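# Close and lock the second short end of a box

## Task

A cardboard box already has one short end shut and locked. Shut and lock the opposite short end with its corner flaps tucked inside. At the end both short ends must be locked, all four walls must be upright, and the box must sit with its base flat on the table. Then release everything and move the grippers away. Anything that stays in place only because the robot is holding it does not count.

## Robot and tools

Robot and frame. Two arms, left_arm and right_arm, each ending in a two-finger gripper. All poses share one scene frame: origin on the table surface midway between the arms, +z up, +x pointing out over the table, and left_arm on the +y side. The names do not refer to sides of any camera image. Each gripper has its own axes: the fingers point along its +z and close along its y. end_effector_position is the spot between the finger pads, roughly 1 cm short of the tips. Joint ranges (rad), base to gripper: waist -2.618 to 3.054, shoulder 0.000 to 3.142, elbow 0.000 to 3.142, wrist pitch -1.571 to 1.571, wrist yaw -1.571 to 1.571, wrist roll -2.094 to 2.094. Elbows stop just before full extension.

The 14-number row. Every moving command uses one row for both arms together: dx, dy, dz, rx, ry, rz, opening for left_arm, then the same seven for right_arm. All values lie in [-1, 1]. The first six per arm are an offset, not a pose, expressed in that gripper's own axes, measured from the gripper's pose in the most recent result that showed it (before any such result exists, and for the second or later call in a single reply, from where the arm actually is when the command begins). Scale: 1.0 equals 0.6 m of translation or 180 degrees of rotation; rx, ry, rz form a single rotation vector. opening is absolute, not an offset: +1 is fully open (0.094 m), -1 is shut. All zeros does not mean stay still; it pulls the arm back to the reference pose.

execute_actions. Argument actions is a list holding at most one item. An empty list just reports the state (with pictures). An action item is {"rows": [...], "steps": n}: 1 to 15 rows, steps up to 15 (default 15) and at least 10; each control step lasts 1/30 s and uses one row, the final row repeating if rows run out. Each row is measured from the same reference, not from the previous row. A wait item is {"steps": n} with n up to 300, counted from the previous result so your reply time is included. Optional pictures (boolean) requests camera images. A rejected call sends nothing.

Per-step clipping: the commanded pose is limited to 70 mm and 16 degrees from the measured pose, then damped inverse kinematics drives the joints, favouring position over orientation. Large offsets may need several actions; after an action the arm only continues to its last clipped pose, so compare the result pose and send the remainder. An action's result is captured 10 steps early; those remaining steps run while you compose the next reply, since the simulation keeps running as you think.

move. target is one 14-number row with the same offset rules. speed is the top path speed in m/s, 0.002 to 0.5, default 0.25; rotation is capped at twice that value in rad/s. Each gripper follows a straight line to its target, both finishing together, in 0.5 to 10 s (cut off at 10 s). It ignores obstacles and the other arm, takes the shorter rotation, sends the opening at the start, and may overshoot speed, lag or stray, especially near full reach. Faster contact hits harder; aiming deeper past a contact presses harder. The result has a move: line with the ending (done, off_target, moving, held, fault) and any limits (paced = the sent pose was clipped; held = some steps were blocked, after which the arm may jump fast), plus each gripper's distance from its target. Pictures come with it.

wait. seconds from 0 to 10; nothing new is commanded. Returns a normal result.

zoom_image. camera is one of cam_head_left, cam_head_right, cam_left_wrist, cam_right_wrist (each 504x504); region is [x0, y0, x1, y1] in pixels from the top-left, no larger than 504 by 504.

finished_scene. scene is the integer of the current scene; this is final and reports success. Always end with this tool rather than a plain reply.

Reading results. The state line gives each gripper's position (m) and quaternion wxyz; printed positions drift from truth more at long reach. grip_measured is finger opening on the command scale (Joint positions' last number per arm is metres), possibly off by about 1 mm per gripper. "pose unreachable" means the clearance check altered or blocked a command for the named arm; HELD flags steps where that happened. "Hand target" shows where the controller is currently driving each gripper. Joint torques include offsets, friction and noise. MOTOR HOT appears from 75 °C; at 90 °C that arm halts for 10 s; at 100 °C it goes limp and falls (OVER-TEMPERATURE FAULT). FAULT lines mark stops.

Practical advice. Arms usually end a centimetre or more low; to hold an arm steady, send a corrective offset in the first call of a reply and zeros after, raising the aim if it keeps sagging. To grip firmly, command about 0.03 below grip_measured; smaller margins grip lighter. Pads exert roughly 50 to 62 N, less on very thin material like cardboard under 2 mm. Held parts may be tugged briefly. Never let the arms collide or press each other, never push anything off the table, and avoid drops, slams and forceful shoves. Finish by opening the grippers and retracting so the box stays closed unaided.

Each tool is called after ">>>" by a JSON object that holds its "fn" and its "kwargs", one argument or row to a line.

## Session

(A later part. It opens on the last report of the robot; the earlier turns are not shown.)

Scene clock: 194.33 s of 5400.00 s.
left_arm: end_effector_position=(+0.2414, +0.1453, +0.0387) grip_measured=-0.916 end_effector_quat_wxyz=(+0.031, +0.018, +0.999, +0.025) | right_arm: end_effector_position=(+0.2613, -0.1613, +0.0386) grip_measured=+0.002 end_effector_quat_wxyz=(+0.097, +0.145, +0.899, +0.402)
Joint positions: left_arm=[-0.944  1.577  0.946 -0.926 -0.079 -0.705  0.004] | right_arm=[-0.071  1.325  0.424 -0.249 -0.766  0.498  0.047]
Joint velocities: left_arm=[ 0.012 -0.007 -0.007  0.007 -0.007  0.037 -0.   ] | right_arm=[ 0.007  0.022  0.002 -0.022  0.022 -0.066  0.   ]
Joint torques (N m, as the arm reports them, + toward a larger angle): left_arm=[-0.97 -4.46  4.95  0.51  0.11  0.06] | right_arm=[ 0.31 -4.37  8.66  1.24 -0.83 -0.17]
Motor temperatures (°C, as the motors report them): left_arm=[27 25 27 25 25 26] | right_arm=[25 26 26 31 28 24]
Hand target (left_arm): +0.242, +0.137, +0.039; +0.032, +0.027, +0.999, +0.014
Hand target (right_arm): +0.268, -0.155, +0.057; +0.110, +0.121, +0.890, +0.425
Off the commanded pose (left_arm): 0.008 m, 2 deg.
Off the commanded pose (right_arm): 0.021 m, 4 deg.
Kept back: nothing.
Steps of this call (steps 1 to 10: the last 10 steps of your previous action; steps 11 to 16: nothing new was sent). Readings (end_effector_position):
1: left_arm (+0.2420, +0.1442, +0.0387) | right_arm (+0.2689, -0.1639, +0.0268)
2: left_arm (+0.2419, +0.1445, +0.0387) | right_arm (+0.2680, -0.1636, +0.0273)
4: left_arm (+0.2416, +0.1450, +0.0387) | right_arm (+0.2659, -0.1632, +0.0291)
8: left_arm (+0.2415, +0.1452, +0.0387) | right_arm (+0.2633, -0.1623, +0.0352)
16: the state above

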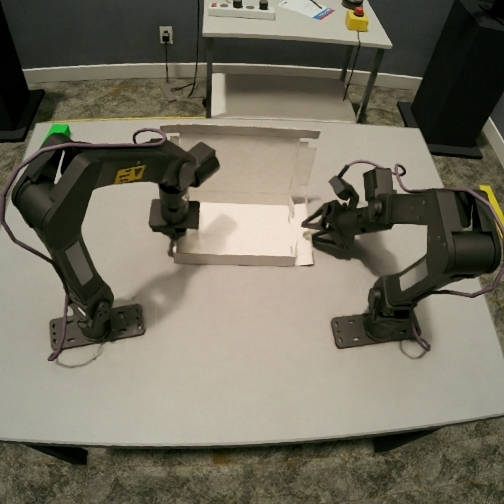

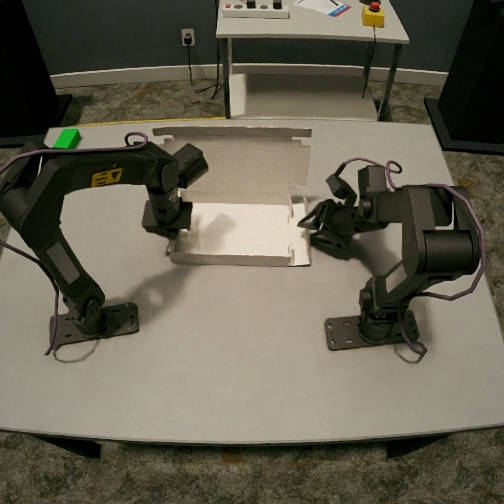

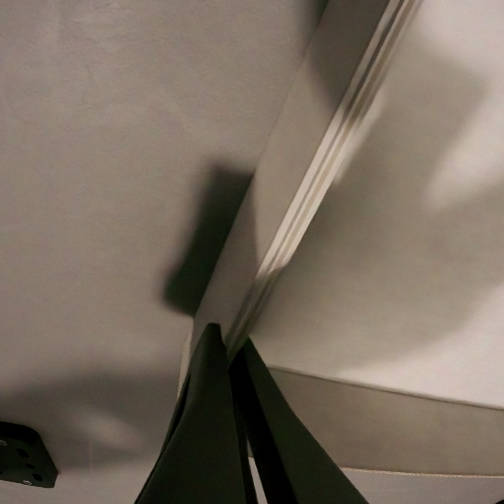

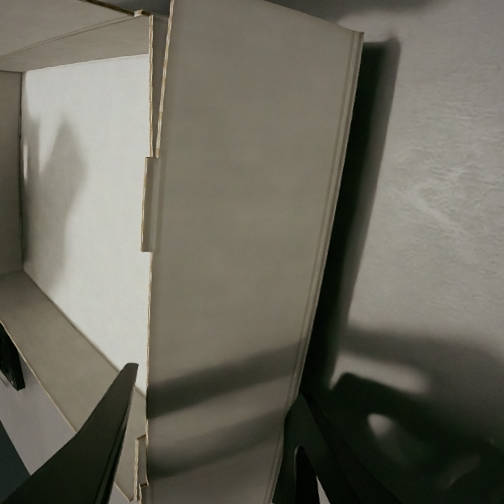

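>>> {"fn": "execute_actions", "kwargs": {
  "actions": [
    {"rows": [[0,-0.014,0,0.007,0,0.006,-0.945, -0.009,0.035,-0.010,-0.018,0,-0.015,0.02],[0,-0.014,0,0.007,0,0.006,-0.945, -0.008,0.038,-0.009,-0.018,0,-0.015,0.04],[0,-0.014,0,0.007,0,0.006,-0.945, -0.007,0.041,-0.008,-0.018,0,-0.015,0.06],[0,-0.014,0,0.007,0,0.006,-0.945, -0.007,0.044,-0.008,-0.018,0,-0.015,0.08],[0,-0.014,0,0.007,0,0.006,-0.945, -0.006,0.047,-0.007,-0.018,0,-0.015,0.10],[0,-0.014,0,0.007,0,0.006,-0.945, -0.005,0.050,-0.006,-0.018,0,-0.015,0.12],[0,-0.014,0,0.007,0,0.006,-0.945, -0.005,0.053,-0.006,-0.018,0,-0.015,0.14],[0,-0.014,0,0.007,0,0.006,-0.945, -0.004,0.056,-0.005,-0.018,0,-0.015,0.16],[0,-0.014,0,0.007,0,0.006,-0.945, -0.003,0.059,-0.004,-0.018,0,-0.015,0.18],[0,-0.014,0,0.007,0,0.006,-0.945, -0.003,0.062,-0.004,-0.018,0,-0.015,0.20],[0,-0.014,0,0.007,0,0.006,-0.945, -0.002,0.065,-0.003,-0.018,0,-0.015,0.20],[0,-0.014,0,0.007,0,0.006,-0.945, -0.001,0.068,-0.002,-0.018,0,-0.015,0.20],[0,-0.014,0,0.007,0,0.006,-0.945, 0,0.072,-0.001,-0.018,0,-0.015,0.20]], "steps": 15}
  ]
}}

>>> {"fn": "wait", "kwargs": {
  "seconds": 0.2
}}

Scene clock: 197.73 s of 5400.00 s.
left_arm: end_effector_position=(+0.2413, +0.1454, +0.0387) grip_measured=-0.916 end_effector_quat_wxyz=(+0.031, +0.019, +0.999, +0.025) | right_arm: end_effector_position=(+0.2599, -0.1599, +0.0398) grip_measured=+0.090 end_effector_quat_wxyz=(+0.095, +0.144, +0.899, +0.402)
Joint positions: left_arm=[-0.944  1.577  0.946 -0.927 -0.079 -0.702  0.004] | right_arm=[-0.063  1.314  0.424 -0.258 -0.763  0.504  0.051]
Joint velocities: left_arm=[ 0.007  0.002 -0.002 -0.051  0.051 -0.022  0.   ] | right_arm=[ 0.139 -0.178 -0.007  0.051  0.066  0.11   0.017]
Joint torques (N m, as the arm reports them, + toward a larger angle): left_arm=[-1.13 -4.41  4.99  0.5   0.11  0.05] | right_arm=[ 1.82 -4.34  9.27  1.23 -0.83  0.04]
Motor temperatures (°C, as the motors report them): left_arm=[27 25 27 25 25 26] | right_arm=[25 26 26 31 28 24]
Steps of this call (steps 1 to 90: nothing new was sent; then 0.23 s passed at rest; steps 91 to 95: the first 5 steps of this action). Readings (end_effector_position):
91: left_arm (+0.2413, +0.1454, +0.0387) | right_arm (+0.2604, -0.1613, +0.0382)
92: left_arm (+0.2413, +0.1454, +0.0387) | right_arm (+0.2604, -0.1613, +0.0381)
94: left_arm (+0.2413, +0.1454, +0.0387) | right_arm (+0.2600, -0.1606, +0.0390)
95: the state above

Scene clock: 198.27 s of 5400.00 s.
left_arm: end_effector_position=(+0.2399, +0.1499, +0.0389) grip_measured=-0.916 end_effector_quat_wxyz=(+0.029, +0.019, +0.999, +0.036) | right_arm: end_effector_position=(+0.2629, -0.1491, +0.0502) grip_measured=+0.198 end_effector_quat_wxyz=(+0.100, +0.146, +0.902, +0.394)
Joint positions: left_arm=[-0.944  1.577  0.946 -0.943 -0.092 -0.703  0.004] | right_arm=[ 0.009  1.269  0.445 -0.261 -0.712  0.591  0.056]
Joint velocities: left_arm=[-0.027 -0.002 -0.017 -0.007 -0.022  0.022  0.001] | right_arm=[-0.007 -0.007  0.012  0.007 -0.007  0.037  0.002]
Joint torques (N m, as the arm reports them, + toward a larger angle): left_arm=[-1.14 -4.43  4.96  0.67  0.25  0.07] | right_arm=[ 2.28 -4.03  8.9   1.46 -0.87 -0.05]
Motor temperatures (°C, as the motors report them): left_arm=[27 25 27 25 25 26] | right_arm=[25 26 27 31 28 24]
Hand target (left_arm): +0.241, +0.137, +0.039; +0.031, +0.028, +0.999, +0.014
Hand target (right_arm): +0.268, -0.135, +0.071; +0.109, +0.120, +0.890, +0.425
Off the commanded pose (left_arm): 0.013 m, 3 deg.
Off the commanded pose (right_arm): 0.027 m, 5 deg.
Kept back: nothing.
Steps of this call (steps 1 to 10: the last 10 steps of your previous action; steps 11 to 16: nothing new was sent). Readings (end_effector_position):
1: left_arm (+0.2413, +0.1454, +0.0387) | right_arm (+0.2599, -0.1592, +0.0407)
2: left_arm (+0.2411, +0.1456, +0.0387) | right_arm (+0.2599, -0.1584, +0.0414)
4: left_arm (+0.2409, +0.1463, +0.0388) | right_arm (+0.2605, -0.1564, +0.0436)
8: left_arm (+0.2402, +0.1485, +0.0388) | right_arm (+0.2621, -0.1512, +0.0485)
16: the state above

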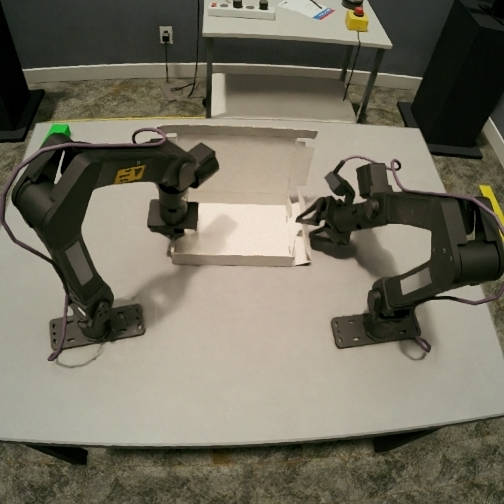

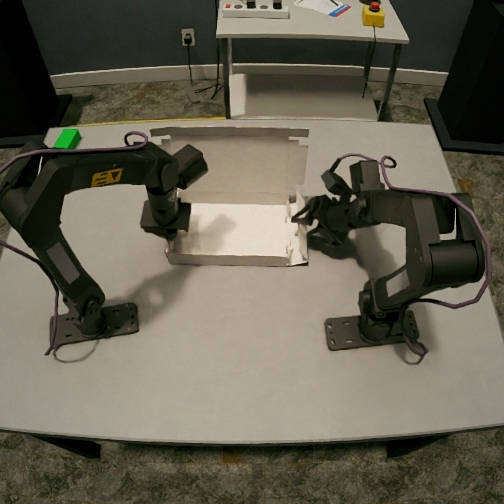

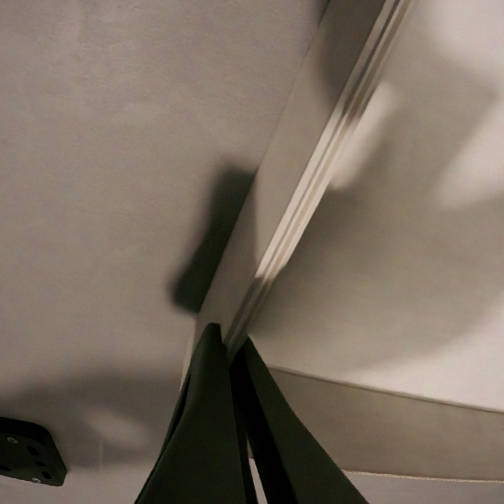

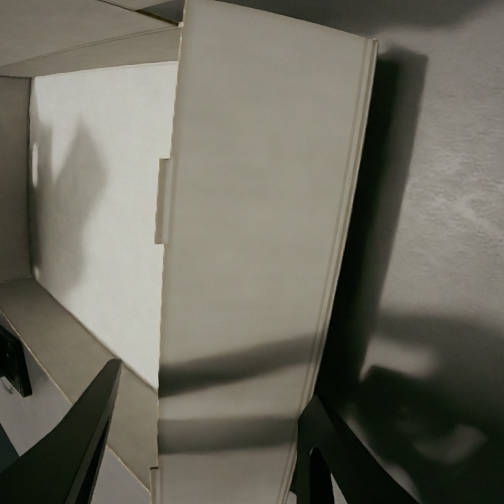

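>>> {"fn": "execute_actions", "kwargs": {
  "actions": [
    {"rows": [[-0.002,-0.021,0,0.013,0,0.006,-0.945, -0.002,0.045,-0.007,-0.023,0.002,-0.016,0.2],[-0.002,-0.021,0,0.013,0,0.006,-0.945, -0.002,0.048,-0.008,-0.023,0.002,-0.016,0.2],[-0.002,-0.021,0,0.013,0,0.006,-0.945, -0.001,0.051,-0.009,-0.023,0.002,-0.016,0.2],[-0.002,-0.021,0,0.013,0,0.006,-0.945, -0.001,0.054,-0.010,-0.023,0.002,-0.016,0.2],[-0.002,-0.021,0,0.013,0,0.006,-0.945, 0,0.057,-0.011,-0.023,0.002,-0.016,0.2],[-0.002,-0.021,0,0.013,0,0.006,-0.945, 0,0.060,-0.011,-0.023,0.002,-0.016,0.2],[-0.002,-0.021,0,0.013,0,0.006,-0.945, 0.001,0.063,-0.012,-0.023,0.002,-0.016,0.2],[-0.002,-0.021,0,0.013,0,0.006,-0.945, 0.001,0.066,-0.012,-0.023,0.002,-0.016,0.2],[-0.002,-0.021,0,0.013,0,0.006,-0.945, 0.002,0.069,-0.012,-0.023,0.002,-0.016,0.2],[-0.002,-0.021,0,0.013,0,0.006,-0.945, 0.002,0.072,-0.011,-0.023,0.002,-0.016,0.2],[-0.002,-0.021,0,0.013,0,0.006,-0.945, 0.003,0.074,-0.011,-0.023,0.002,-0.016,0.2],[-0.002,-0.021,0,0.013,0,0.006,-0.945, 0.003,0.076,-0.0105,-0.023,0.002,-0.016,0.2]], "steps": 15}
  ]
}}

>>> {"fn": "wait", "kwargs": {
  "seconds": 0.2
}}

Scene clock: 199.97 s of 5400.00 s.
left_arm: end_effector_position=(+0.2397, +0.1500, +0.0389) grip_measured=-0.916 end_effector_quat_wxyz=(+0.029, +0.019, +0.999, +0.036) | right_arm: end_effector_position=(+0.2622, -0.1469, +0.0537) grip_measured=+0.198 end_effector_quat_wxyz=(+0.104, +0.145, +0.902, +0.394)
Joint positions: left_arm=[-0.944  1.577  0.946 -0.944 -0.092 -0.703  0.004] | right_arm=[ 0.022  1.249  0.445 -0.265 -0.704  0.605  0.056]
Joint velocities: left_arm=[-0.017 -0.002 -0.002 -0.007  0.037  0.022  0.   ] | right_arm=[ 0.11  -0.188 -0.002 -0.022  0.081  0.125 -0.   ]
Joint torques (N m, as the arm reports them, + toward a larger angle): left_arm=[-1.07 -4.26  5.06  0.6   0.25  0.08] | right_arm=[ 1.89 -3.97  9.92  1.31 -0.87  0.04]
Motor temperatures (°C, as the motors report them): left_arm=[27 25 27 25 25 26] | right_arm=[25 26 27 31 28 24]
Steps of this call (steps 1 to 46: nothing new was sent; steps 47 to 51: the first 5 steps of this action). Readings (end_effector_position):
47: left_arm (+0.2398, +0.1500, +0.0389) | right_arm (+0.2631, -0.1493, +0.0503)
48: left_arm (+0.2398, +0.1500, +0.0389) | right_arm (+0.2629, -0.1490, +0.0507)
50: left_arm (+0.2397, +0.1500, +0.0389) | right_arm (+0.2626, -0.1477, +0.0526)
51: the state above

Scene clock: 200.50 s of 5400.00 s.
left_arm: end_effector_position=(+0.2395, +0.1502, +0.0389) grip_measured=-0.916 end_effector_quat_wxyz=(+0.029, +0.019, +0.999, +0.036) | right_arm: end_effector_position=(+0.2643, -0.1349, +0.0695) grip_measured=+0.198 end_effector_quat_wxyz=(+0.105, +0.140, +0.899, +0.401)
Joint positions: left_arm=[-0.944  1.577  0.946 -0.945 -0.092 -0.703  0.004] | right_arm=[ 0.075  1.215  0.481 -0.287 -0.691  0.664  0.056]
Joint velocities: left_arm=[ 0.007  0.012  0.002 -0.051  0.037  0.022  0.   ] | right_arm=[-0.007 -0.002 -0.017 -0.022  0.007  0.037 -0.001]
Joint torques (N m, as the arm reports them, + toward a larger angle): left_arm=[-1.08 -4.26  5.07  0.61  0.25  0.08] | right_arm=[ 1.5  -3.82  9.25  1.5  -0.67  0.02]
Motor temperatures (°C, as the motors report them): left_arm=[27 25 27 25 25 26] | right_arm=[25 26 27 31 28 24]
Hand target (left_arm): +0.240, +0.138, +0.038; +0.028, +0.029, +0.999, +0.016
Hand target (right_arm): +0.267, -0.124, +0.088; +0.112, +0.118, +0.891, +0.424
Off the commanded pose (left_arm): 0.013 m, 3 deg.
Off the commanded pose (right_arm): 0.022 m, 4 deg.
Kept back: nothing.
Steps of this call (steps 1 to 10: the last 10 steps of your previous action; steps 11 to 16: nothing new was sent). Readings (end_effector_position):
1: left_arm (+0.2396, +0.1501, +0.0389) | right_arm (+0.2620, -0.1460, +0.0551)
2: left_arm (+0.2396, +0.1501, +0.0389) | right_arm (+0.2620, -0.1449, +0.0567)
4: left_arm (+0.2395, +0.1502, +0.0389) | right_arm (+0.2624, -0.1423, +0.0606)
8: left_arm (+0.2395, +0.1502, +0.0389) | right_arm (+0.2637, -0.1361, +0.0683)
16: the state above

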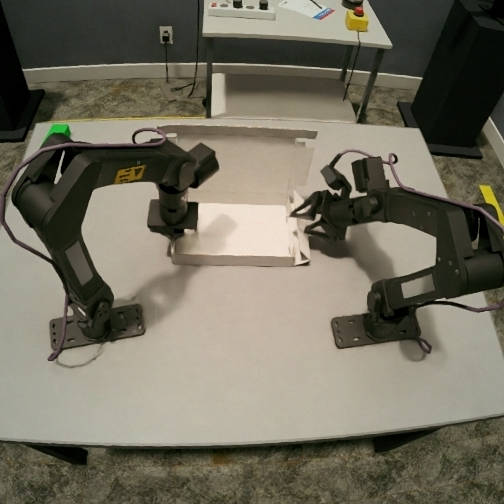

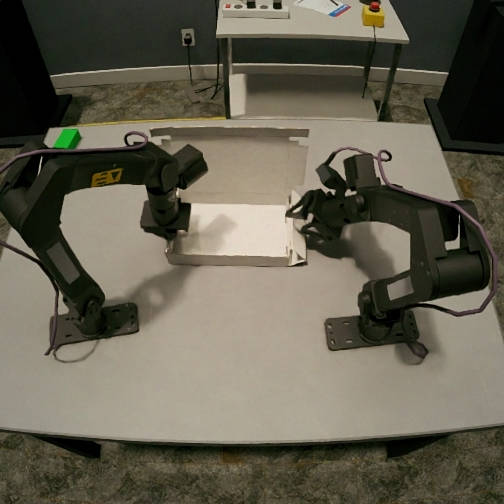

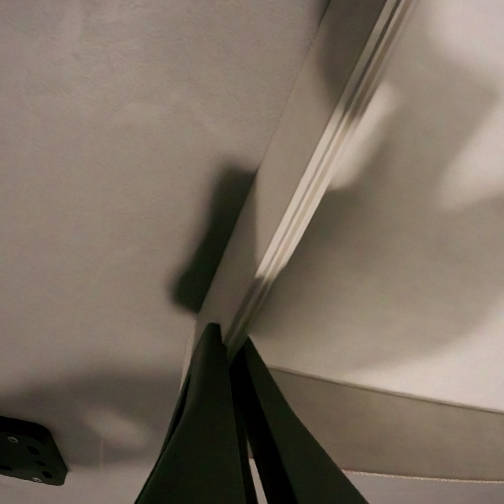

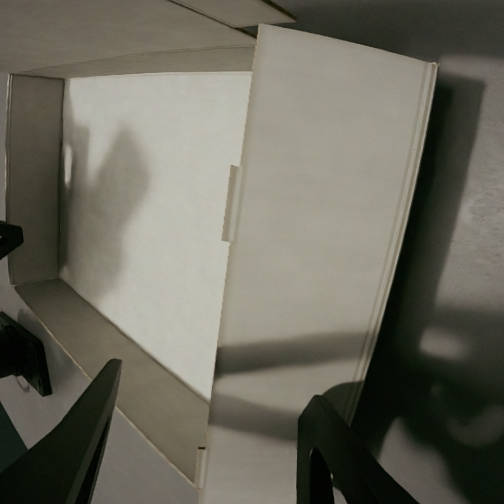

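>>> {"fn": "zoom_image", "kwargs": {
  "camera": "cam_head_left",
  "region": [265, 180, 355, 275]
}}

Region (265, 180, 355, 275) of cam_head_left's 504x504 image, scaled by 5.305, with more detail than that image has; it fills the left 477 columns of this view, and the rest is white.

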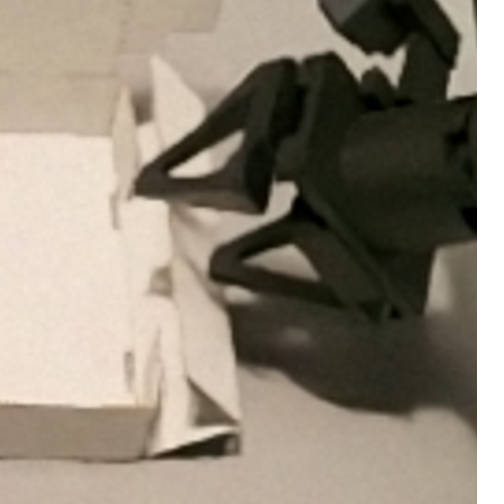

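>>> {"fn": "move", "kwargs": {
  "target": [-0.002,-0.008,0,0.008,0,0.0,-0.945, -0.018,-0.045,-0.035,0,0,0,0.2],
  "speed": 0.08
}}

Scene clock: 206.80 s of 5400.00 s.
left_arm: end_effector_position=(+0.2394, +0.1477, +0.0387) grip_measured=-0.916 end_effector_quat_wxyz=(+0.027, +0.018, +0.999, +0.030) | right_arm: end_effector_position=(+0.2584, -0.1696, +0.0583) grip_measured=+0.198 end_effector_quat_wxyz=(+0.097, +0.150, +0.901, +0.395)
Joint positions: left_arm=[-0.944  1.577  0.946 -0.939 -0.081 -0.704  0.004] | right_arm=[-0.104  1.244  0.481 -0.42  -0.762  0.458  0.056]
Joint velocities: left_arm=[ 0.002  0.012  0.002  0.037  0.081  0.007 -0.001] | right_arm=[-0.007 -0.007 -0.007 -0.066  0.022 -0.022  0.   ]
Joint torques (N m, as the arm reports them, + toward a larger angle): left_arm=[ 0.15 -4.93  4.54  0.49  0.03  0.03] | right_arm=[-0.86 -1.63  7.8   1.19 -0.51 -0.21]
Motor temperatures (°C, as the motors report them): left_arm=[27 25 27 25 25 26] | right_arm=[25 26 27 31 28 24]
Hand target (left_arm): +0.240, +0.145, +0.039; +0.028, +0.019, +0.999, +0.024
Hand target (right_arm): +0.263, -0.170, +0.064; +0.105, +0.141, +0.899, +0.401
Off the commanded pose (left_arm): 0.003 m, 1 deg.
Off the commanded pose (right_arm): 0.008 m, 2 deg.
Kept back: nothing.
After step 90, 2.30 s passed at rest.
move: done

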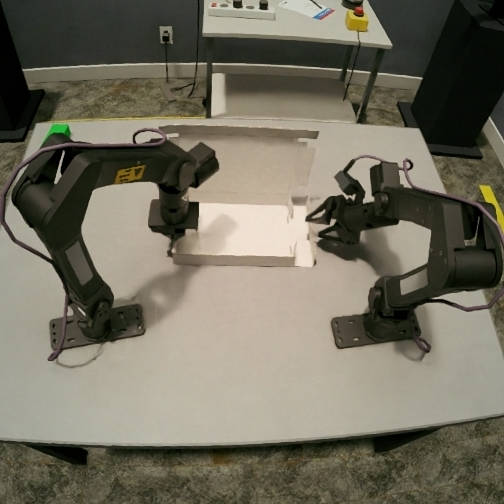

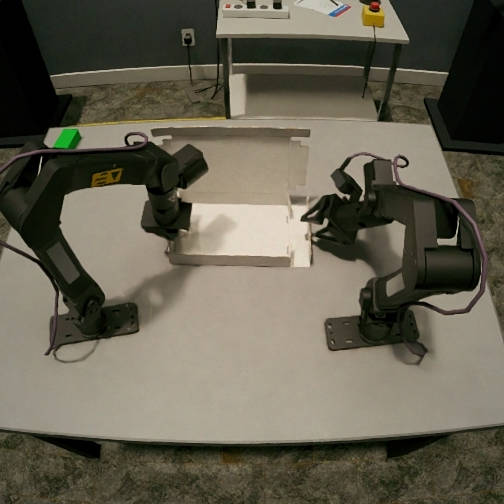

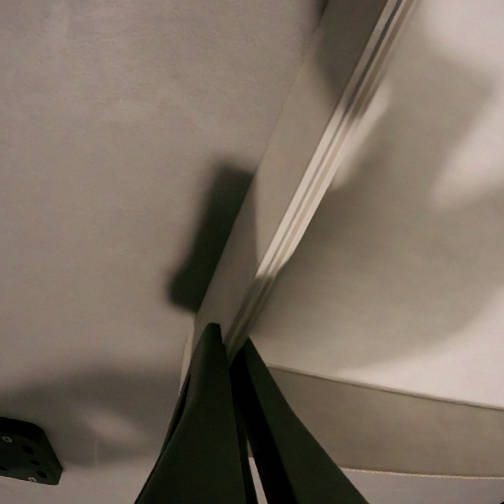

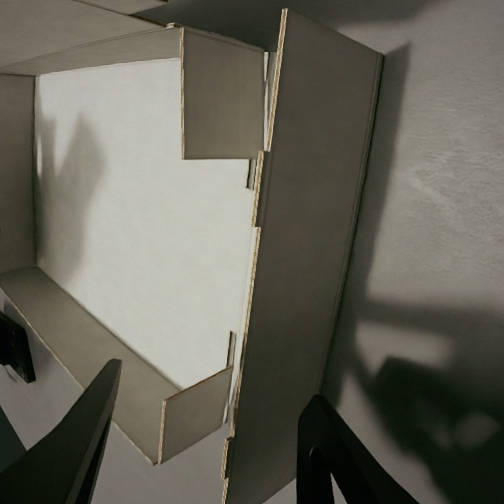

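>>> {"fn": "move", "kwargs": {
  "target": [0,-0.003,0,0,0,0.0,-0.945, -0.019,-0.040,-0.033,-0.013,0.006,-0.031,-0.15],
  "speed": 0.15
}}

Scene clock: 208.73 s of 5400.00 s.
left_arm: end_effector_position=(+0.2394, +0.1477, +0.0387) grip_measured=-0.916 end_effector_quat_wxyz=(+0.027, +0.018, +0.999, +0.030) | right_arm: end_effector_position=(+0.2483, -0.2002, +0.0452) grip_measured=-0.148 end_effector_quat_wxyz=(+0.094, +0.111, +0.904, +0.402)
Joint positions: left_arm=[-0.944  1.577  0.946 -0.939 -0.081 -0.704  0.004] | right_arm=[-0.3    1.355  0.506 -0.576 -0.842  0.086  0.04 ]
Joint velocities: left_arm=[-0.012  0.007 -0.002 -0.022  0.051 -0.007  0.001] | right_arm=[-0.002  0.017 -0.002  0.007 -0.022 -0.11   0.   ]
Joint torques (N m, as the arm reports them, + toward a larger angle): left_arm=[-0.48 -4.59  4.8   0.41 -0.06 -0.06] | right_arm=[-1.11 -2.23  8.3   0.79 -0.58 -0.19]
Motor temperatures (°C, as the motors report them): left_arm=[27 25 27 25 25 26] | right_arm=[25 26 27 31 28 24]
Hand target (left_arm): +0.239, +0.146, +0.039; +0.028, +0.018, +0.999, +0.030
Hand target (right_arm): +0.258, -0.202, +0.054; +0.110, +0.100, +0.900, +0.409
Off the commanded pose (left_arm): 0.002 m, 0 deg.
Off the commanded pose (right_arm): 0.014 m, 2 deg.
Kept back: nothing.
move: off_target (right_arm)

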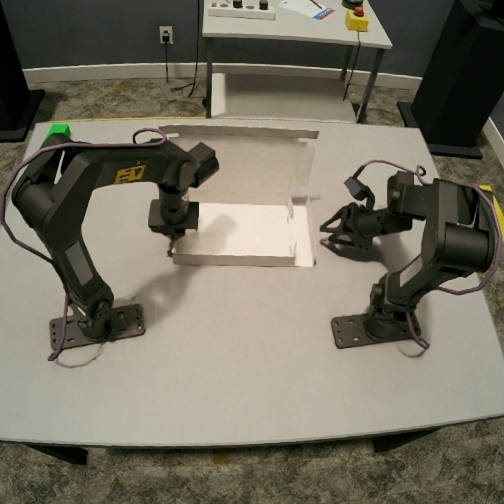

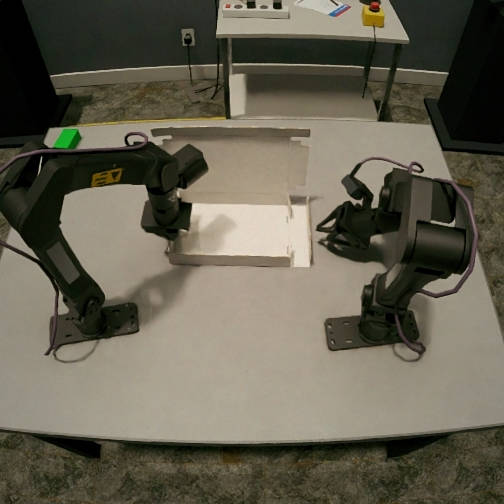

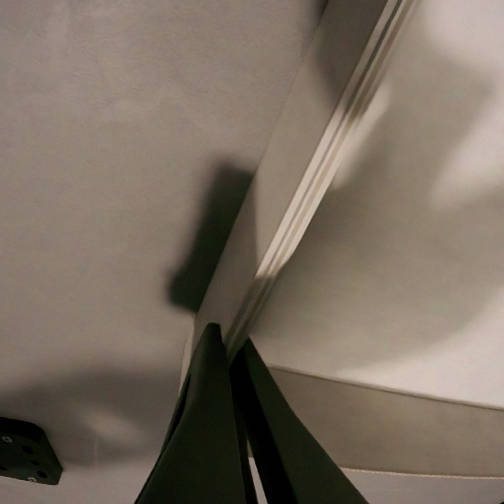

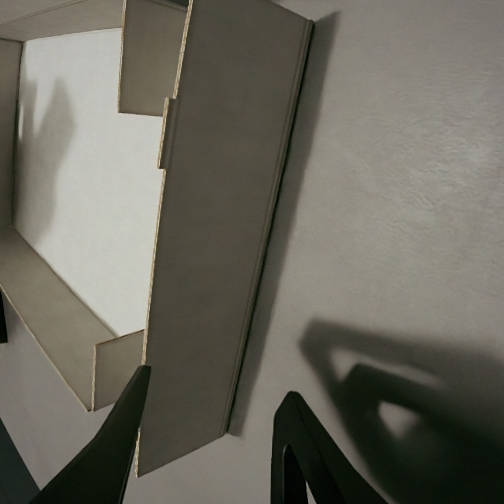

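>>> {"fn": "move", "kwargs": {
  "target": [0,-0.003,0,0,0,0.0,-0.945, -0.009,-0.031,0.032,0,0,0,-0.15],
  "speed": 0.08
}}

Scene clock: 210.10 s of 5400.00 s.
left_arm: end_effector_position=(+0.2394, +0.1477, +0.0387) grip_measured=-0.916 end_effector_quat_wxyz=(+0.027, +0.018, +0.999, +0.030) | right_arm: end_effector_position=(+0.2601, -0.2044, +0.0228) grip_measured=-0.148 end_effector_quat_wxyz=(+0.098, +0.115, +0.905, +0.397)
Joint positions: left_arm=[-0.944  1.577  0.946 -0.939 -0.081 -0.704  0.004] | right_arm=[-0.3    1.471  0.489 -0.428 -0.83   0.1    0.04 ]
Joint velocities: left_arm=[-0.002 -0.002 -0.002 -0.051 -0.007 -0.007 -0.   ] | right_arm=[ 0.007 -0.027  0.002  0.051  0.022  0.051  0.   ]
Joint torques (N m, as the arm reports them, + toward a larger angle): left_arm=[-0.48 -4.58  4.8   0.41 -0.06 -0.06] | right_arm=[ 1.02 -2.79  3.67  1.   -0.49 -0.05]
Motor temperatures (°C, as the motors report them): left_arm=[27 26 27 25 25 26] | right_arm=[25 26 27 31 28 24]
Hand target (left_arm): +0.239, +0.146, +0.039; +0.028, +0.018, +0.999, +0.030
Hand target (right_arm): +0.256, -0.200, +0.019; +0.094, +0.111, +0.904, +0.402
Off the commanded pose (left_arm): 0.002 m, 0 deg.
Off the commanded pose (right_arm): 0.007 m, 1 deg.
Kept back: nothing.
move: done

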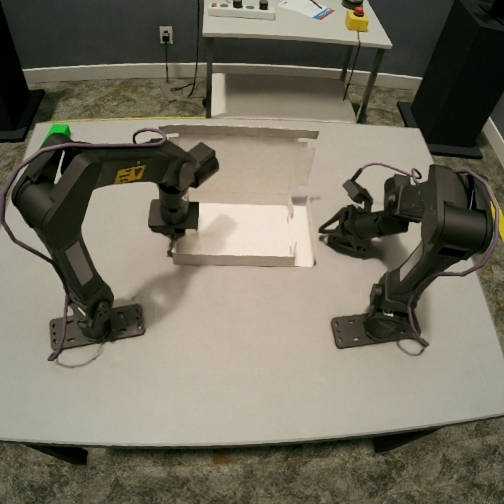

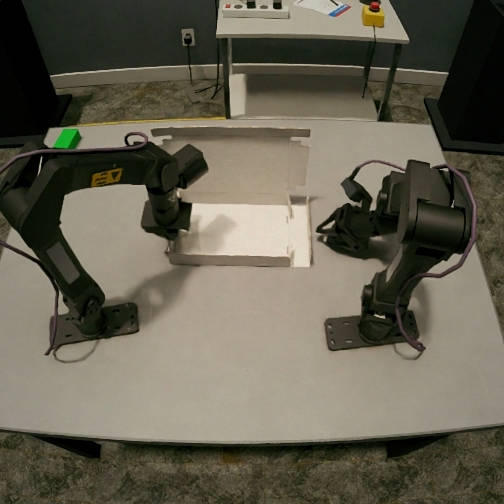

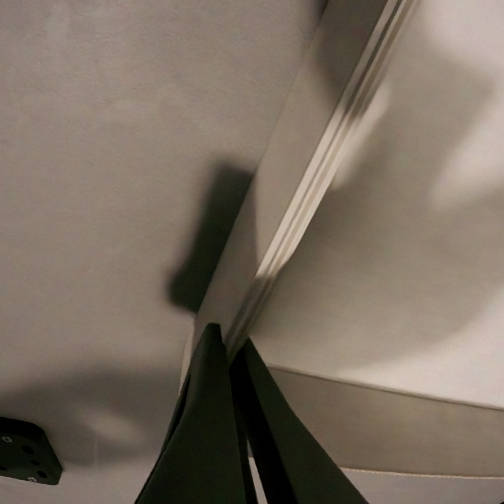

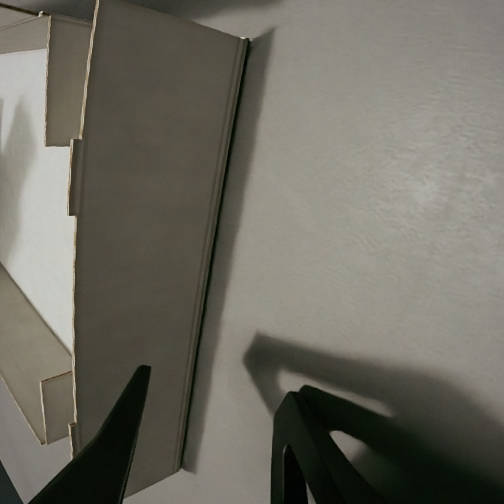

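>>> {"fn": "move", "kwargs": {
  "target": [0,-0.006,0,0,0,0.005,-0.945, 0.010,0.019,0.016,0,0,0,-0.15],
  "speed": 0.05
}}

Scene clock: 211.50 s of 5400.00 s.
left_arm: end_effector_position=(+0.2394, +0.1477, +0.0387) grip_measured=-0.916 end_effector_quat_wxyz=(+0.027, +0.018, +0.999, +0.030) | right_arm: end_effector_position=(+0.2608, -0.1925, +0.0231) grip_measured=-0.148 end_effector_quat_wxyz=(+0.091, +0.124, +0.907, +0.393)
Joint positions: left_arm=[-0.944  1.577  0.946 -0.939 -0.081 -0.704  0.004] | right_arm=[-0.231  1.445  0.473 -0.374 -0.806  0.215  0.04 ]
Joint velocities: left_arm=[ 0.002  0.002 -0.012  0.022 -0.081 -0.051 -0.   ] | right_arm=[-0.007  0.012  0.007  0.022 -0.081 -0.037  0.   ]
Joint torques (N m, as the arm reports them, + toward a larger angle): left_arm=[-0.94 -4.25  5.06  0.41 -0.06  0.04] | right_arm=[ 1.01 -4.86  3.81  1.15 -0.46 -0.06]
Motor temperatures (°C, as the motors report them): left_arm=[27 26 27 25 25 26] | right_arm=[25 26 27 31 28 24]
Hand target (left_arm): +0.239, +0.144, +0.039; +0.027, +0.026, +0.999, +0.030
Hand target (right_arm): +0.258, -0.189, +0.024; +0.098, +0.115, +0.906, +0.397
Off the commanded pose (left_arm): 0.004 m, 1 deg.
Off the commanded pose (right_arm): 0.005 m, 1 deg.
Kept back: nothing.
move: done

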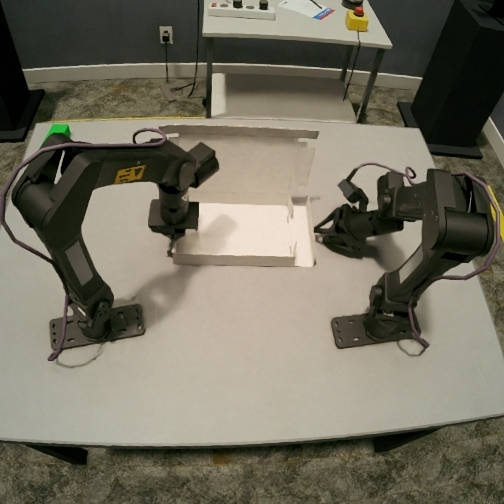

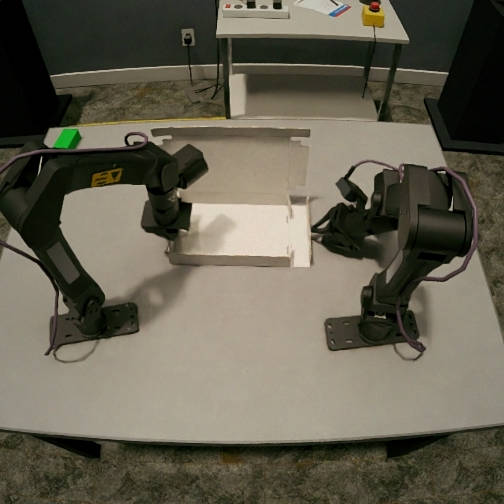

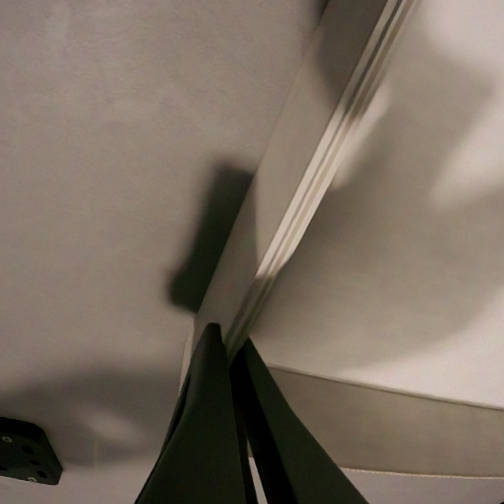

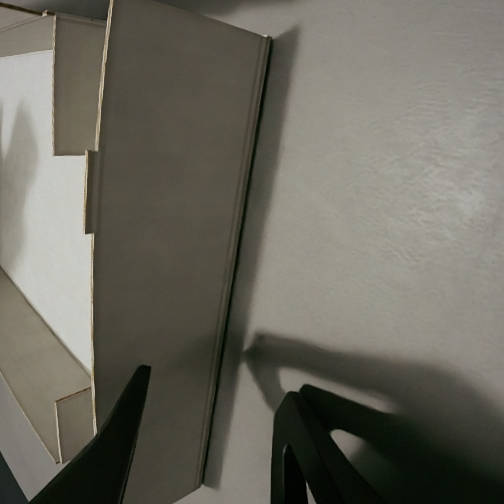

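>>> {"fn": "execute_actions", "kwargs": {
  "actions": [
    {"rows": [[0,-0.008,0,0.004,0,0.006,-0.945, 0.002,0.015,-0.003,-0.01,0,-0.01,-0.15],[0,-0.008,0,0.004,0,0.006,-0.945, 0.002,0.021,-0.006,-0.01,0,-0.01,-0.15],[0,-0.008,0,0.004,0,0.006,-0.945, 0.003,0.025,-0.007,-0.01,0,-0.01,-0.14],[0,-0.008,0,0.004,0,0.006,-0.945, 0.003,0.029,-0.007,-0.01,0,-0.01,-0.12],[0,-0.008,0,0.004,0,0.006,-0.945, 0.004,0.033,-0.007,-0.01,0,-0.01,-0.10],[0,-0.008,0,0.004,0,0.006,-0.945, 0.004,0.037,-0.007,-0.01,0,-0.01,-0.08],[0,-0.008,0,0.004,0,0.006,-0.945, 0.005,0.041,-0.007,-0.01,0,-0.01,-0.06],[0,-0.008,0,0.004,0,0.006,-0.945, 0.005,0.045,-0.007,-0.01,0,-0.01,-0.04],[0,-0.008,0,0.004,0,0.006,-0.945, 0.006,0.049,-0.007,-0.01,0,-0.01,-0.02],[0,-0.008,0,0.004,0,0.006,-0.945, 0.006,0.053,-0.007,-0.01,0,-0.01,0.0],[0,-0.008,0,0.004,0,0.006,-0.945, 0.007,0.057,-0.007,-0.01,0,-0.01,0.02],[0,-0.008,0,0.004,0,0.006,-0.945, 0.008,0.061,-0.007,-0.01,0,-0.01,0.04]], "steps": 15}
  ]
}}

>>> {"fn": "wait", "kwargs": {
  "seconds": 0.2
}}

Scene clock: 216.27 s of 5400.00 s.
left_arm: end_effector_position=(+0.2394, +0.1477, +0.0387) grip_measured=-0.916 end_effector_quat_wxyz=(+0.027, +0.018, +0.999, +0.030) | right_arm: end_effector_position=(+0.2596, -0.1894, +0.0281) grip_measured=-0.110 end_effector_quat_wxyz=(+0.093, +0.120, +0.906, +0.395)
Joint positions: left_arm=[-0.944  1.577  0.946 -0.939 -0.081 -0.704  0.004] | right_arm=[-0.219  1.419  0.473 -0.387 -0.809  0.224  0.042]
Joint velocities: left_arm=[ 0.002 -0.002 -0.002 -0.022  0.066 -0.022  0.001] | right_arm=[ 0.164 -0.291 -0.017 -0.051  0.022  0.139  0.016]
Joint torques (N m, as the arm reports them, + toward a larger angle): left_arm=[-0.67 -4.61  4.77  0.48  0.04  0.11] | right_arm=[ 1.26 -4.72  6.05  0.97 -0.6  -0.02]
Motor temperatures (°C, as the motors report them): left_arm=[27 25 27 25 25 26] | right_arm=[25 26 26 31 28 24]
Steps of this call (steps 1 to 90: nothing new was sent; then 1.60 s passed at rest; steps 91 to 95: the first 5 steps of this action). Readings (end_effector_position):
91: left_arm (+0.2394, +0.1477, +0.0387) | right_arm (+0.2610, -0.1923, +0.0234)
92: left_arm (+0.2394, +0.1477, +0.0387) | right_arm (+0.2608, -0.1921, +0.0239)
94: left_arm (+0.2394, +0.1477, +0.0387) | right_arm (+0.2599, -0.1909, +0.0262)
95: the state above

Scene clock: 216.80 s of 5400.00 s.
left_arm: end_effector_position=(+0.2394, +0.1477, +0.0387) grip_measured=-0.916 end_effector_quat_wxyz=(+0.027, +0.018, +0.999, +0.030) | right_arm: end_effector_position=(+0.2562, -0.1744, +0.0420) grip_measured=+0.038 end_effector_quat_wxyz=(+0.089, +0.120, +0.905, +0.398)
Joint positions: left_arm=[-0.944  1.577  0.946 -0.939 -0.081 -0.704  0.004] | right_arm=[-0.146  1.338  0.473 -0.402 -0.797  0.324  0.049]
Joint velocities: left_arm=[-0.007  0.002  0.002 -0.037 -0.066 -0.066 -0.   ] | right_arm=[-0.017 -0.022 -0.002 -0.051  0.022  0.11   0.001]
Joint torques (N m, as the arm reports them, + toward a larger angle): left_arm=[-0.68 -4.61  4.77  0.47  0.03  0.11] | right_arm=[ 1.27 -4.22  7.37  0.99 -0.48  0.03]
Motor temperatures (°C, as the motors report them): left_arm=[27 25 27 25 25 26] | right_arm=[25 26 26 31 28 24]
Hand target (left_arm): +0.239, +0.143, +0.038; +0.027, +0.028, +0.999, +0.024
Hand target (right_arm): +0.261, -0.170, +0.052; +0.099, +0.108, +0.902, +0.406
Off the commanded pose (left_arm): 0.005 m, 1 deg.
Off the commanded pose (right_arm): 0.012 m, 2 deg.
Kept back: nothing.
Steps of this call (steps 1 to 10: the last 10 steps of your previous action; steps 11 to 16: nothing new was sent). Readings (end_effector_position):
1: left_arm (+0.2394, +0.1477, +0.0387) | right_arm (+0.2594, -0.1878, +0.0300)
2: left_arm (+0.2394, +0.1477, +0.0387) | right_arm (+0.2591, -0.1859, +0.0319)
4: left_arm (+0.2394, +0.1477, +0.0387) | right_arm (+0.2585, -0.1823, +0.0353)
8: left_arm (+0.2394, +0.1477, +0.0387) | right_arm (+0.2570, -0.1757, +0.0409)
16: the state above

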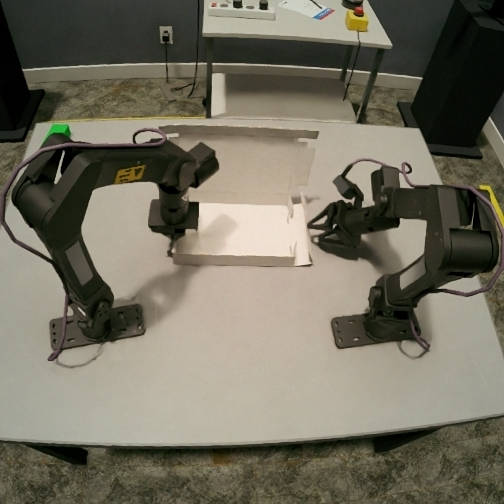

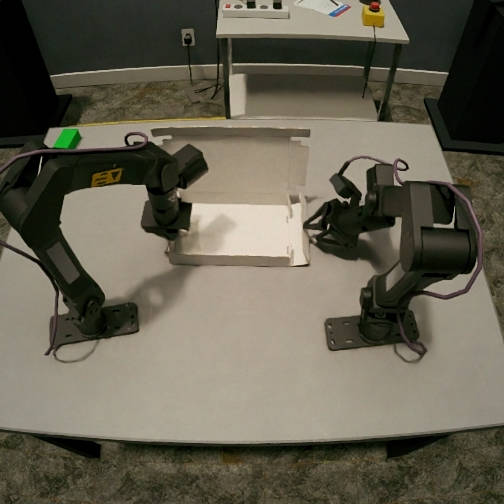

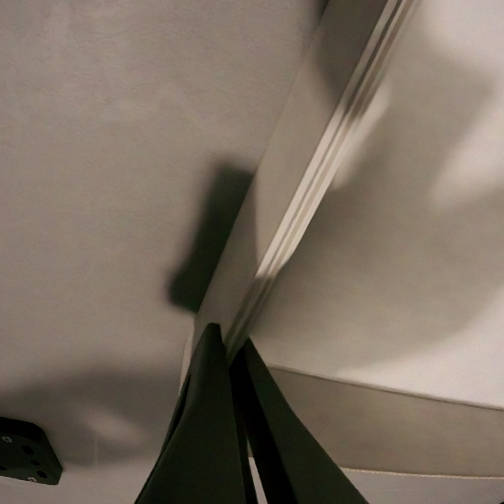

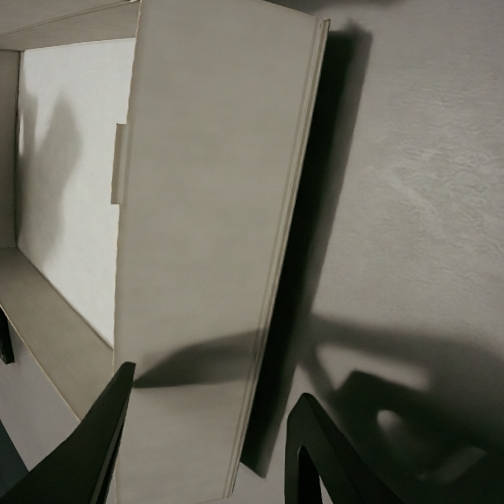

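>>> {"fn": "execute_actions", "kwargs": {
  "actions": [
    {"rows": [[0,-0.008,0,0.004,0,0.006,-0.945, -0.006,0.018,-0.002,-0.012,0.001,-0.006,0.04],[0,-0.008,0,0.004,0,0.006,-0.945, -0.006,0.018,0.0,-0.019,0.002,-0.004,0.04],[0,-0.008,0,0.004,0,0.006,-0.945, -0.005,0.019,0.002,-0.026,0.003,-0.002,0.04],[0,-0.008,0,0.004,0,0.006,-0.945, -0.004,0.019,0.004,-0.033,0.004,0.0,0.04],[0,-0.008,0,0.004,0,0.006,-0.945, -0.004,0.019,0.006,-0.040,0.005,0.002,0.04],[0,-0.008,0,0.004,0,0.006,-0.945, -0.003,0.020,0.008,-0.047,0.006,0.003,0.04],[0,-0.008,0,0.004,0,0.006,-0.945, -0.002,0.020,0.010,-0.054,0.007,0.005,0.04],[0,-0.008,0,0.004,0,0.006,-0.945, -0.002,0.020,0.012,-0.061,0.008,0.007,0.04],[0,-0.008,0,0.004,0,0.006,-0.945, -0.001,0.021,0.014,-0.068,0.009,0.008,0.04],[0,-0.008,0,0.004,0,0.006,-0.945, 0.0,0.021,0.016,-0.075,0.011,0.010,0.04],[0,-0.008,0,0.004,0,0.006,-0.945, 0.001,0.021,0.018,-0.082,0.012,0.011,0.04]], "steps": 15}
  ]
}}

>>> {"fn": "wait", "kwargs": {
  "seconds": 0.2
}}

Scene clock: 218.93 s of 5400.00 s.
left_arm: end_effector_position=(+0.2394, +0.1477, +0.0387) grip_measured=-0.916 end_effector_quat_wxyz=(+0.027, +0.018, +0.999, +0.030) | right_arm: end_effector_position=(+0.2568, -0.1705, +0.0442) grip_measured=+0.038 end_effector_quat_wxyz=(+0.083, +0.123, +0.897, +0.418)
Joint positions: left_arm=[-0.944  1.577  0.946 -0.939 -0.081 -0.704  0.004] | right_arm=[-0.152  1.358  0.473 -0.387 -0.841  0.331  0.049]
Joint velocities: left_arm=[-0.002 -0.027 -0.012  0.037  0.066  0.007 -0.   ] | right_arm=[-0.139  0.33  -0.022  0.198 -0.403 -0.11  -0.001]
Joint torques (N m, as the arm reports them, + toward a larger angle): left_arm=[-0.63 -4.47  4.71  0.44  0.01  0.1 ] | right_arm=[-1.21 -2.18  5.04  1.18 -0.54 -0.15]
Motor temperatures (°C, as the motors report them): left_arm=[27 26 27 25 25 26] | right_arm=[25 26 27 30 28 24]
Steps of this call (steps 1 to 59: nothing new was sent; steps 60 to 64: the first 5 steps of this action). Readings (end_effector_position):
60: left_arm (+0.2394, +0.1477, +0.0387) | right_arm (+0.2559, -0.1744, +0.0419)
61: left_arm (+0.2394, +0.1477, +0.0387) | right_arm (+0.2557, -0.1737, +0.0424)
63: left_arm (+0.2394, +0.1477, +0.0387) | right_arm (+0.2561, -0.1714, +0.0436)
64: the state above

Scene clock: 219.47 s of 5400.00 s.
left_arm: end_effector_position=(+0.2395, +0.1484, +0.0388) grip_measured=-0.916 end_effector_quat_wxyz=(+0.028, +0.019, +0.999, +0.032) | right_arm: end_effector_position=(+0.2619, -0.1624, +0.0418) grip_measured=+0.038 end_effector_quat_wxyz=(+0.074, +0.126, +0.857, +0.494)
Joint positions: left_arm=[-0.944  1.577  0.946 -0.94  -0.084 -0.704  0.004] | right_arm=[-0.2    1.492  0.438 -0.229 -1.021  0.331  0.049]
Joint velocities: left_arm=[ 0.002 -0.007 -0.007  0.022 -0.007 -0.022 -0.001] | right_arm=[-0.007  0.002 -0.012  0.037 -0.051  0.022  0.001]
Joint torques (N m, as the arm reports them, + toward a larger angle): left_arm=[-0.68 -4.61  4.77  0.47  0.04  0.13] | right_arm=[-0.35 -3.16  3.57  1.22 -0.76 -0.1 ]
Motor temperatures (°C, as the motors report them): left_arm=[27 26 27 25 25 26] | right_arm=[25 26 26 30 28 24]
Hand target (left_arm): +0.239, +0.143, +0.038; +0.027, +0.028, +0.999, +0.024
Hand target (right_arm): +0.259, -0.159, +0.045; +0.078, +0.115, +0.847, +0.513
Off the commanded pose (left_arm): 0.005 m, 1 deg.
Off the commanded pose (right_arm): 0.005 m, 3 deg.
Kept back: nothing.
Steps of this call (steps 1 to 10: the last 10 steps of your previous action; steps 11 to 16: nothing new was sent). Readings (end_effector_position):
1: left_arm (+0.2394, +0.1476, +0.0387) | right_arm (+0.2578, -0.1698, +0.0444)
2: left_arm (+0.2394, +0.1476, +0.0387) | right_arm (+0.2589, -0.1690, +0.0445)
4: left_arm (+0.2394, +0.1476, +0.0387) | right_arm (+0.2614, -0.1675, +0.0443)
8: left_arm (+0.2394, +0.1476, +0.0387) | right_arm (+0.2594, -0.1637, +0.0394)
16: the state above

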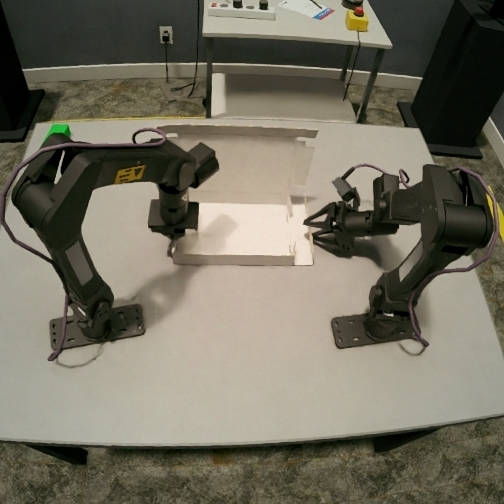

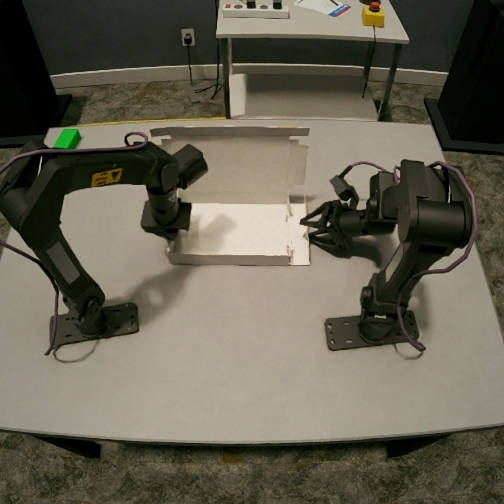

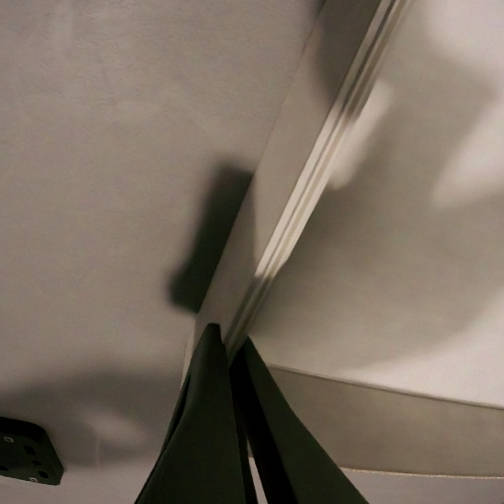

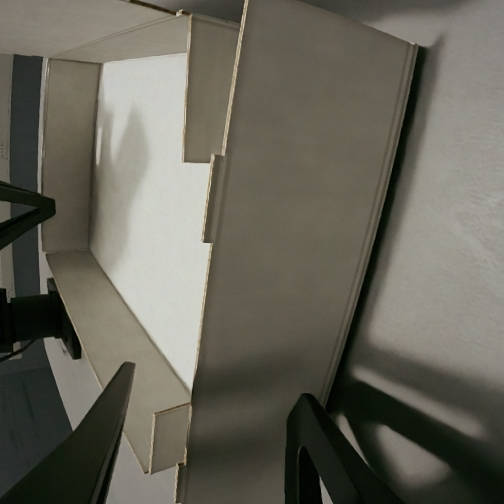

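>>> {"fn": "move", "kwargs": {
  "target": [0,-0.004,0,0,0,0.0,-0.945, -0.016,-0.035,-0.045,0.027,-0.003,-0.012,-0.36],
  "speed": 0.12
}}

Scene clock: 221.90 s of 5400.00 s.
left_arm: end_effector_position=(+0.2404, +0.1453, +0.0387) grip_measured=-0.916 end_effector_quat_wxyz=(+0.029, +0.016, +0.999, +0.024) | right_arm: end_effector_position=(+0.2510, -0.1936, +0.0310) grip_measured=-0.358 end_effector_quat_wxyz=(+0.066, +0.126, +0.880, +0.453)
Joint positions: left_arm=[-0.944  1.577  0.946 -0.929 -0.075 -0.709  0.004] | right_arm=[-0.324  1.52   0.499 -0.494 -0.949  0.065  0.03 ]
Joint velocities: left_arm=[ 0.007 -0.002 -0.012  0.007  0.007 -0.022 -0.   ] | right_arm=[-0.007  0.012 -0.002 -0.081 -0.051 -0.022  0.   ]
Joint torques (N m, as the arm reports them, + toward a larger angle): left_arm=[-0.63 -4.5   4.89  0.34 -0.15 -0.03] | right_arm=[-1.28 -2.94  7.49  0.61 -0.58 -0.24]
Motor temperatures (°C, as the motors report them): left_arm=[27 26 27 25 25 26] | right_arm=[25 26 26 30 28 24]
Hand target (left_arm): +0.239, +0.146, +0.039; +0.028, +0.019, +0.999, +0.032
Hand target (right_arm): +0.261, -0.197, +0.037; +0.082, +0.115, +0.879, +0.455
Off the commanded pose (left_arm): 0.001 m, 1 deg.
Off the commanded pose (right_arm): 0.013 m, 2 deg.
Kept back: nothing.
move: off_target (right_arm)

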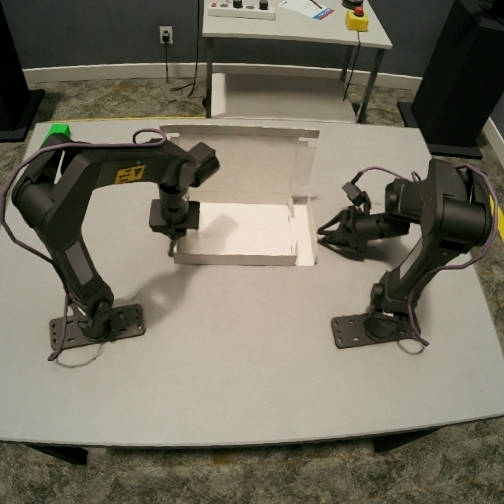

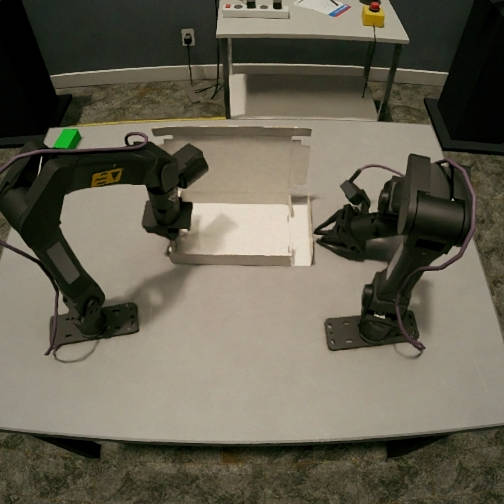

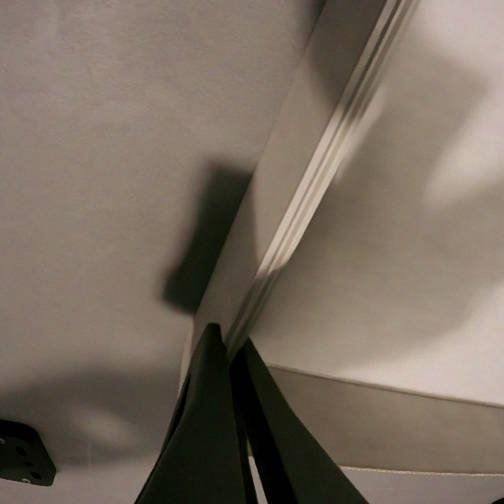

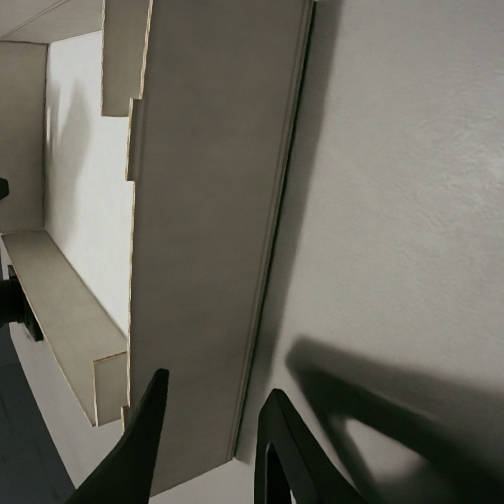

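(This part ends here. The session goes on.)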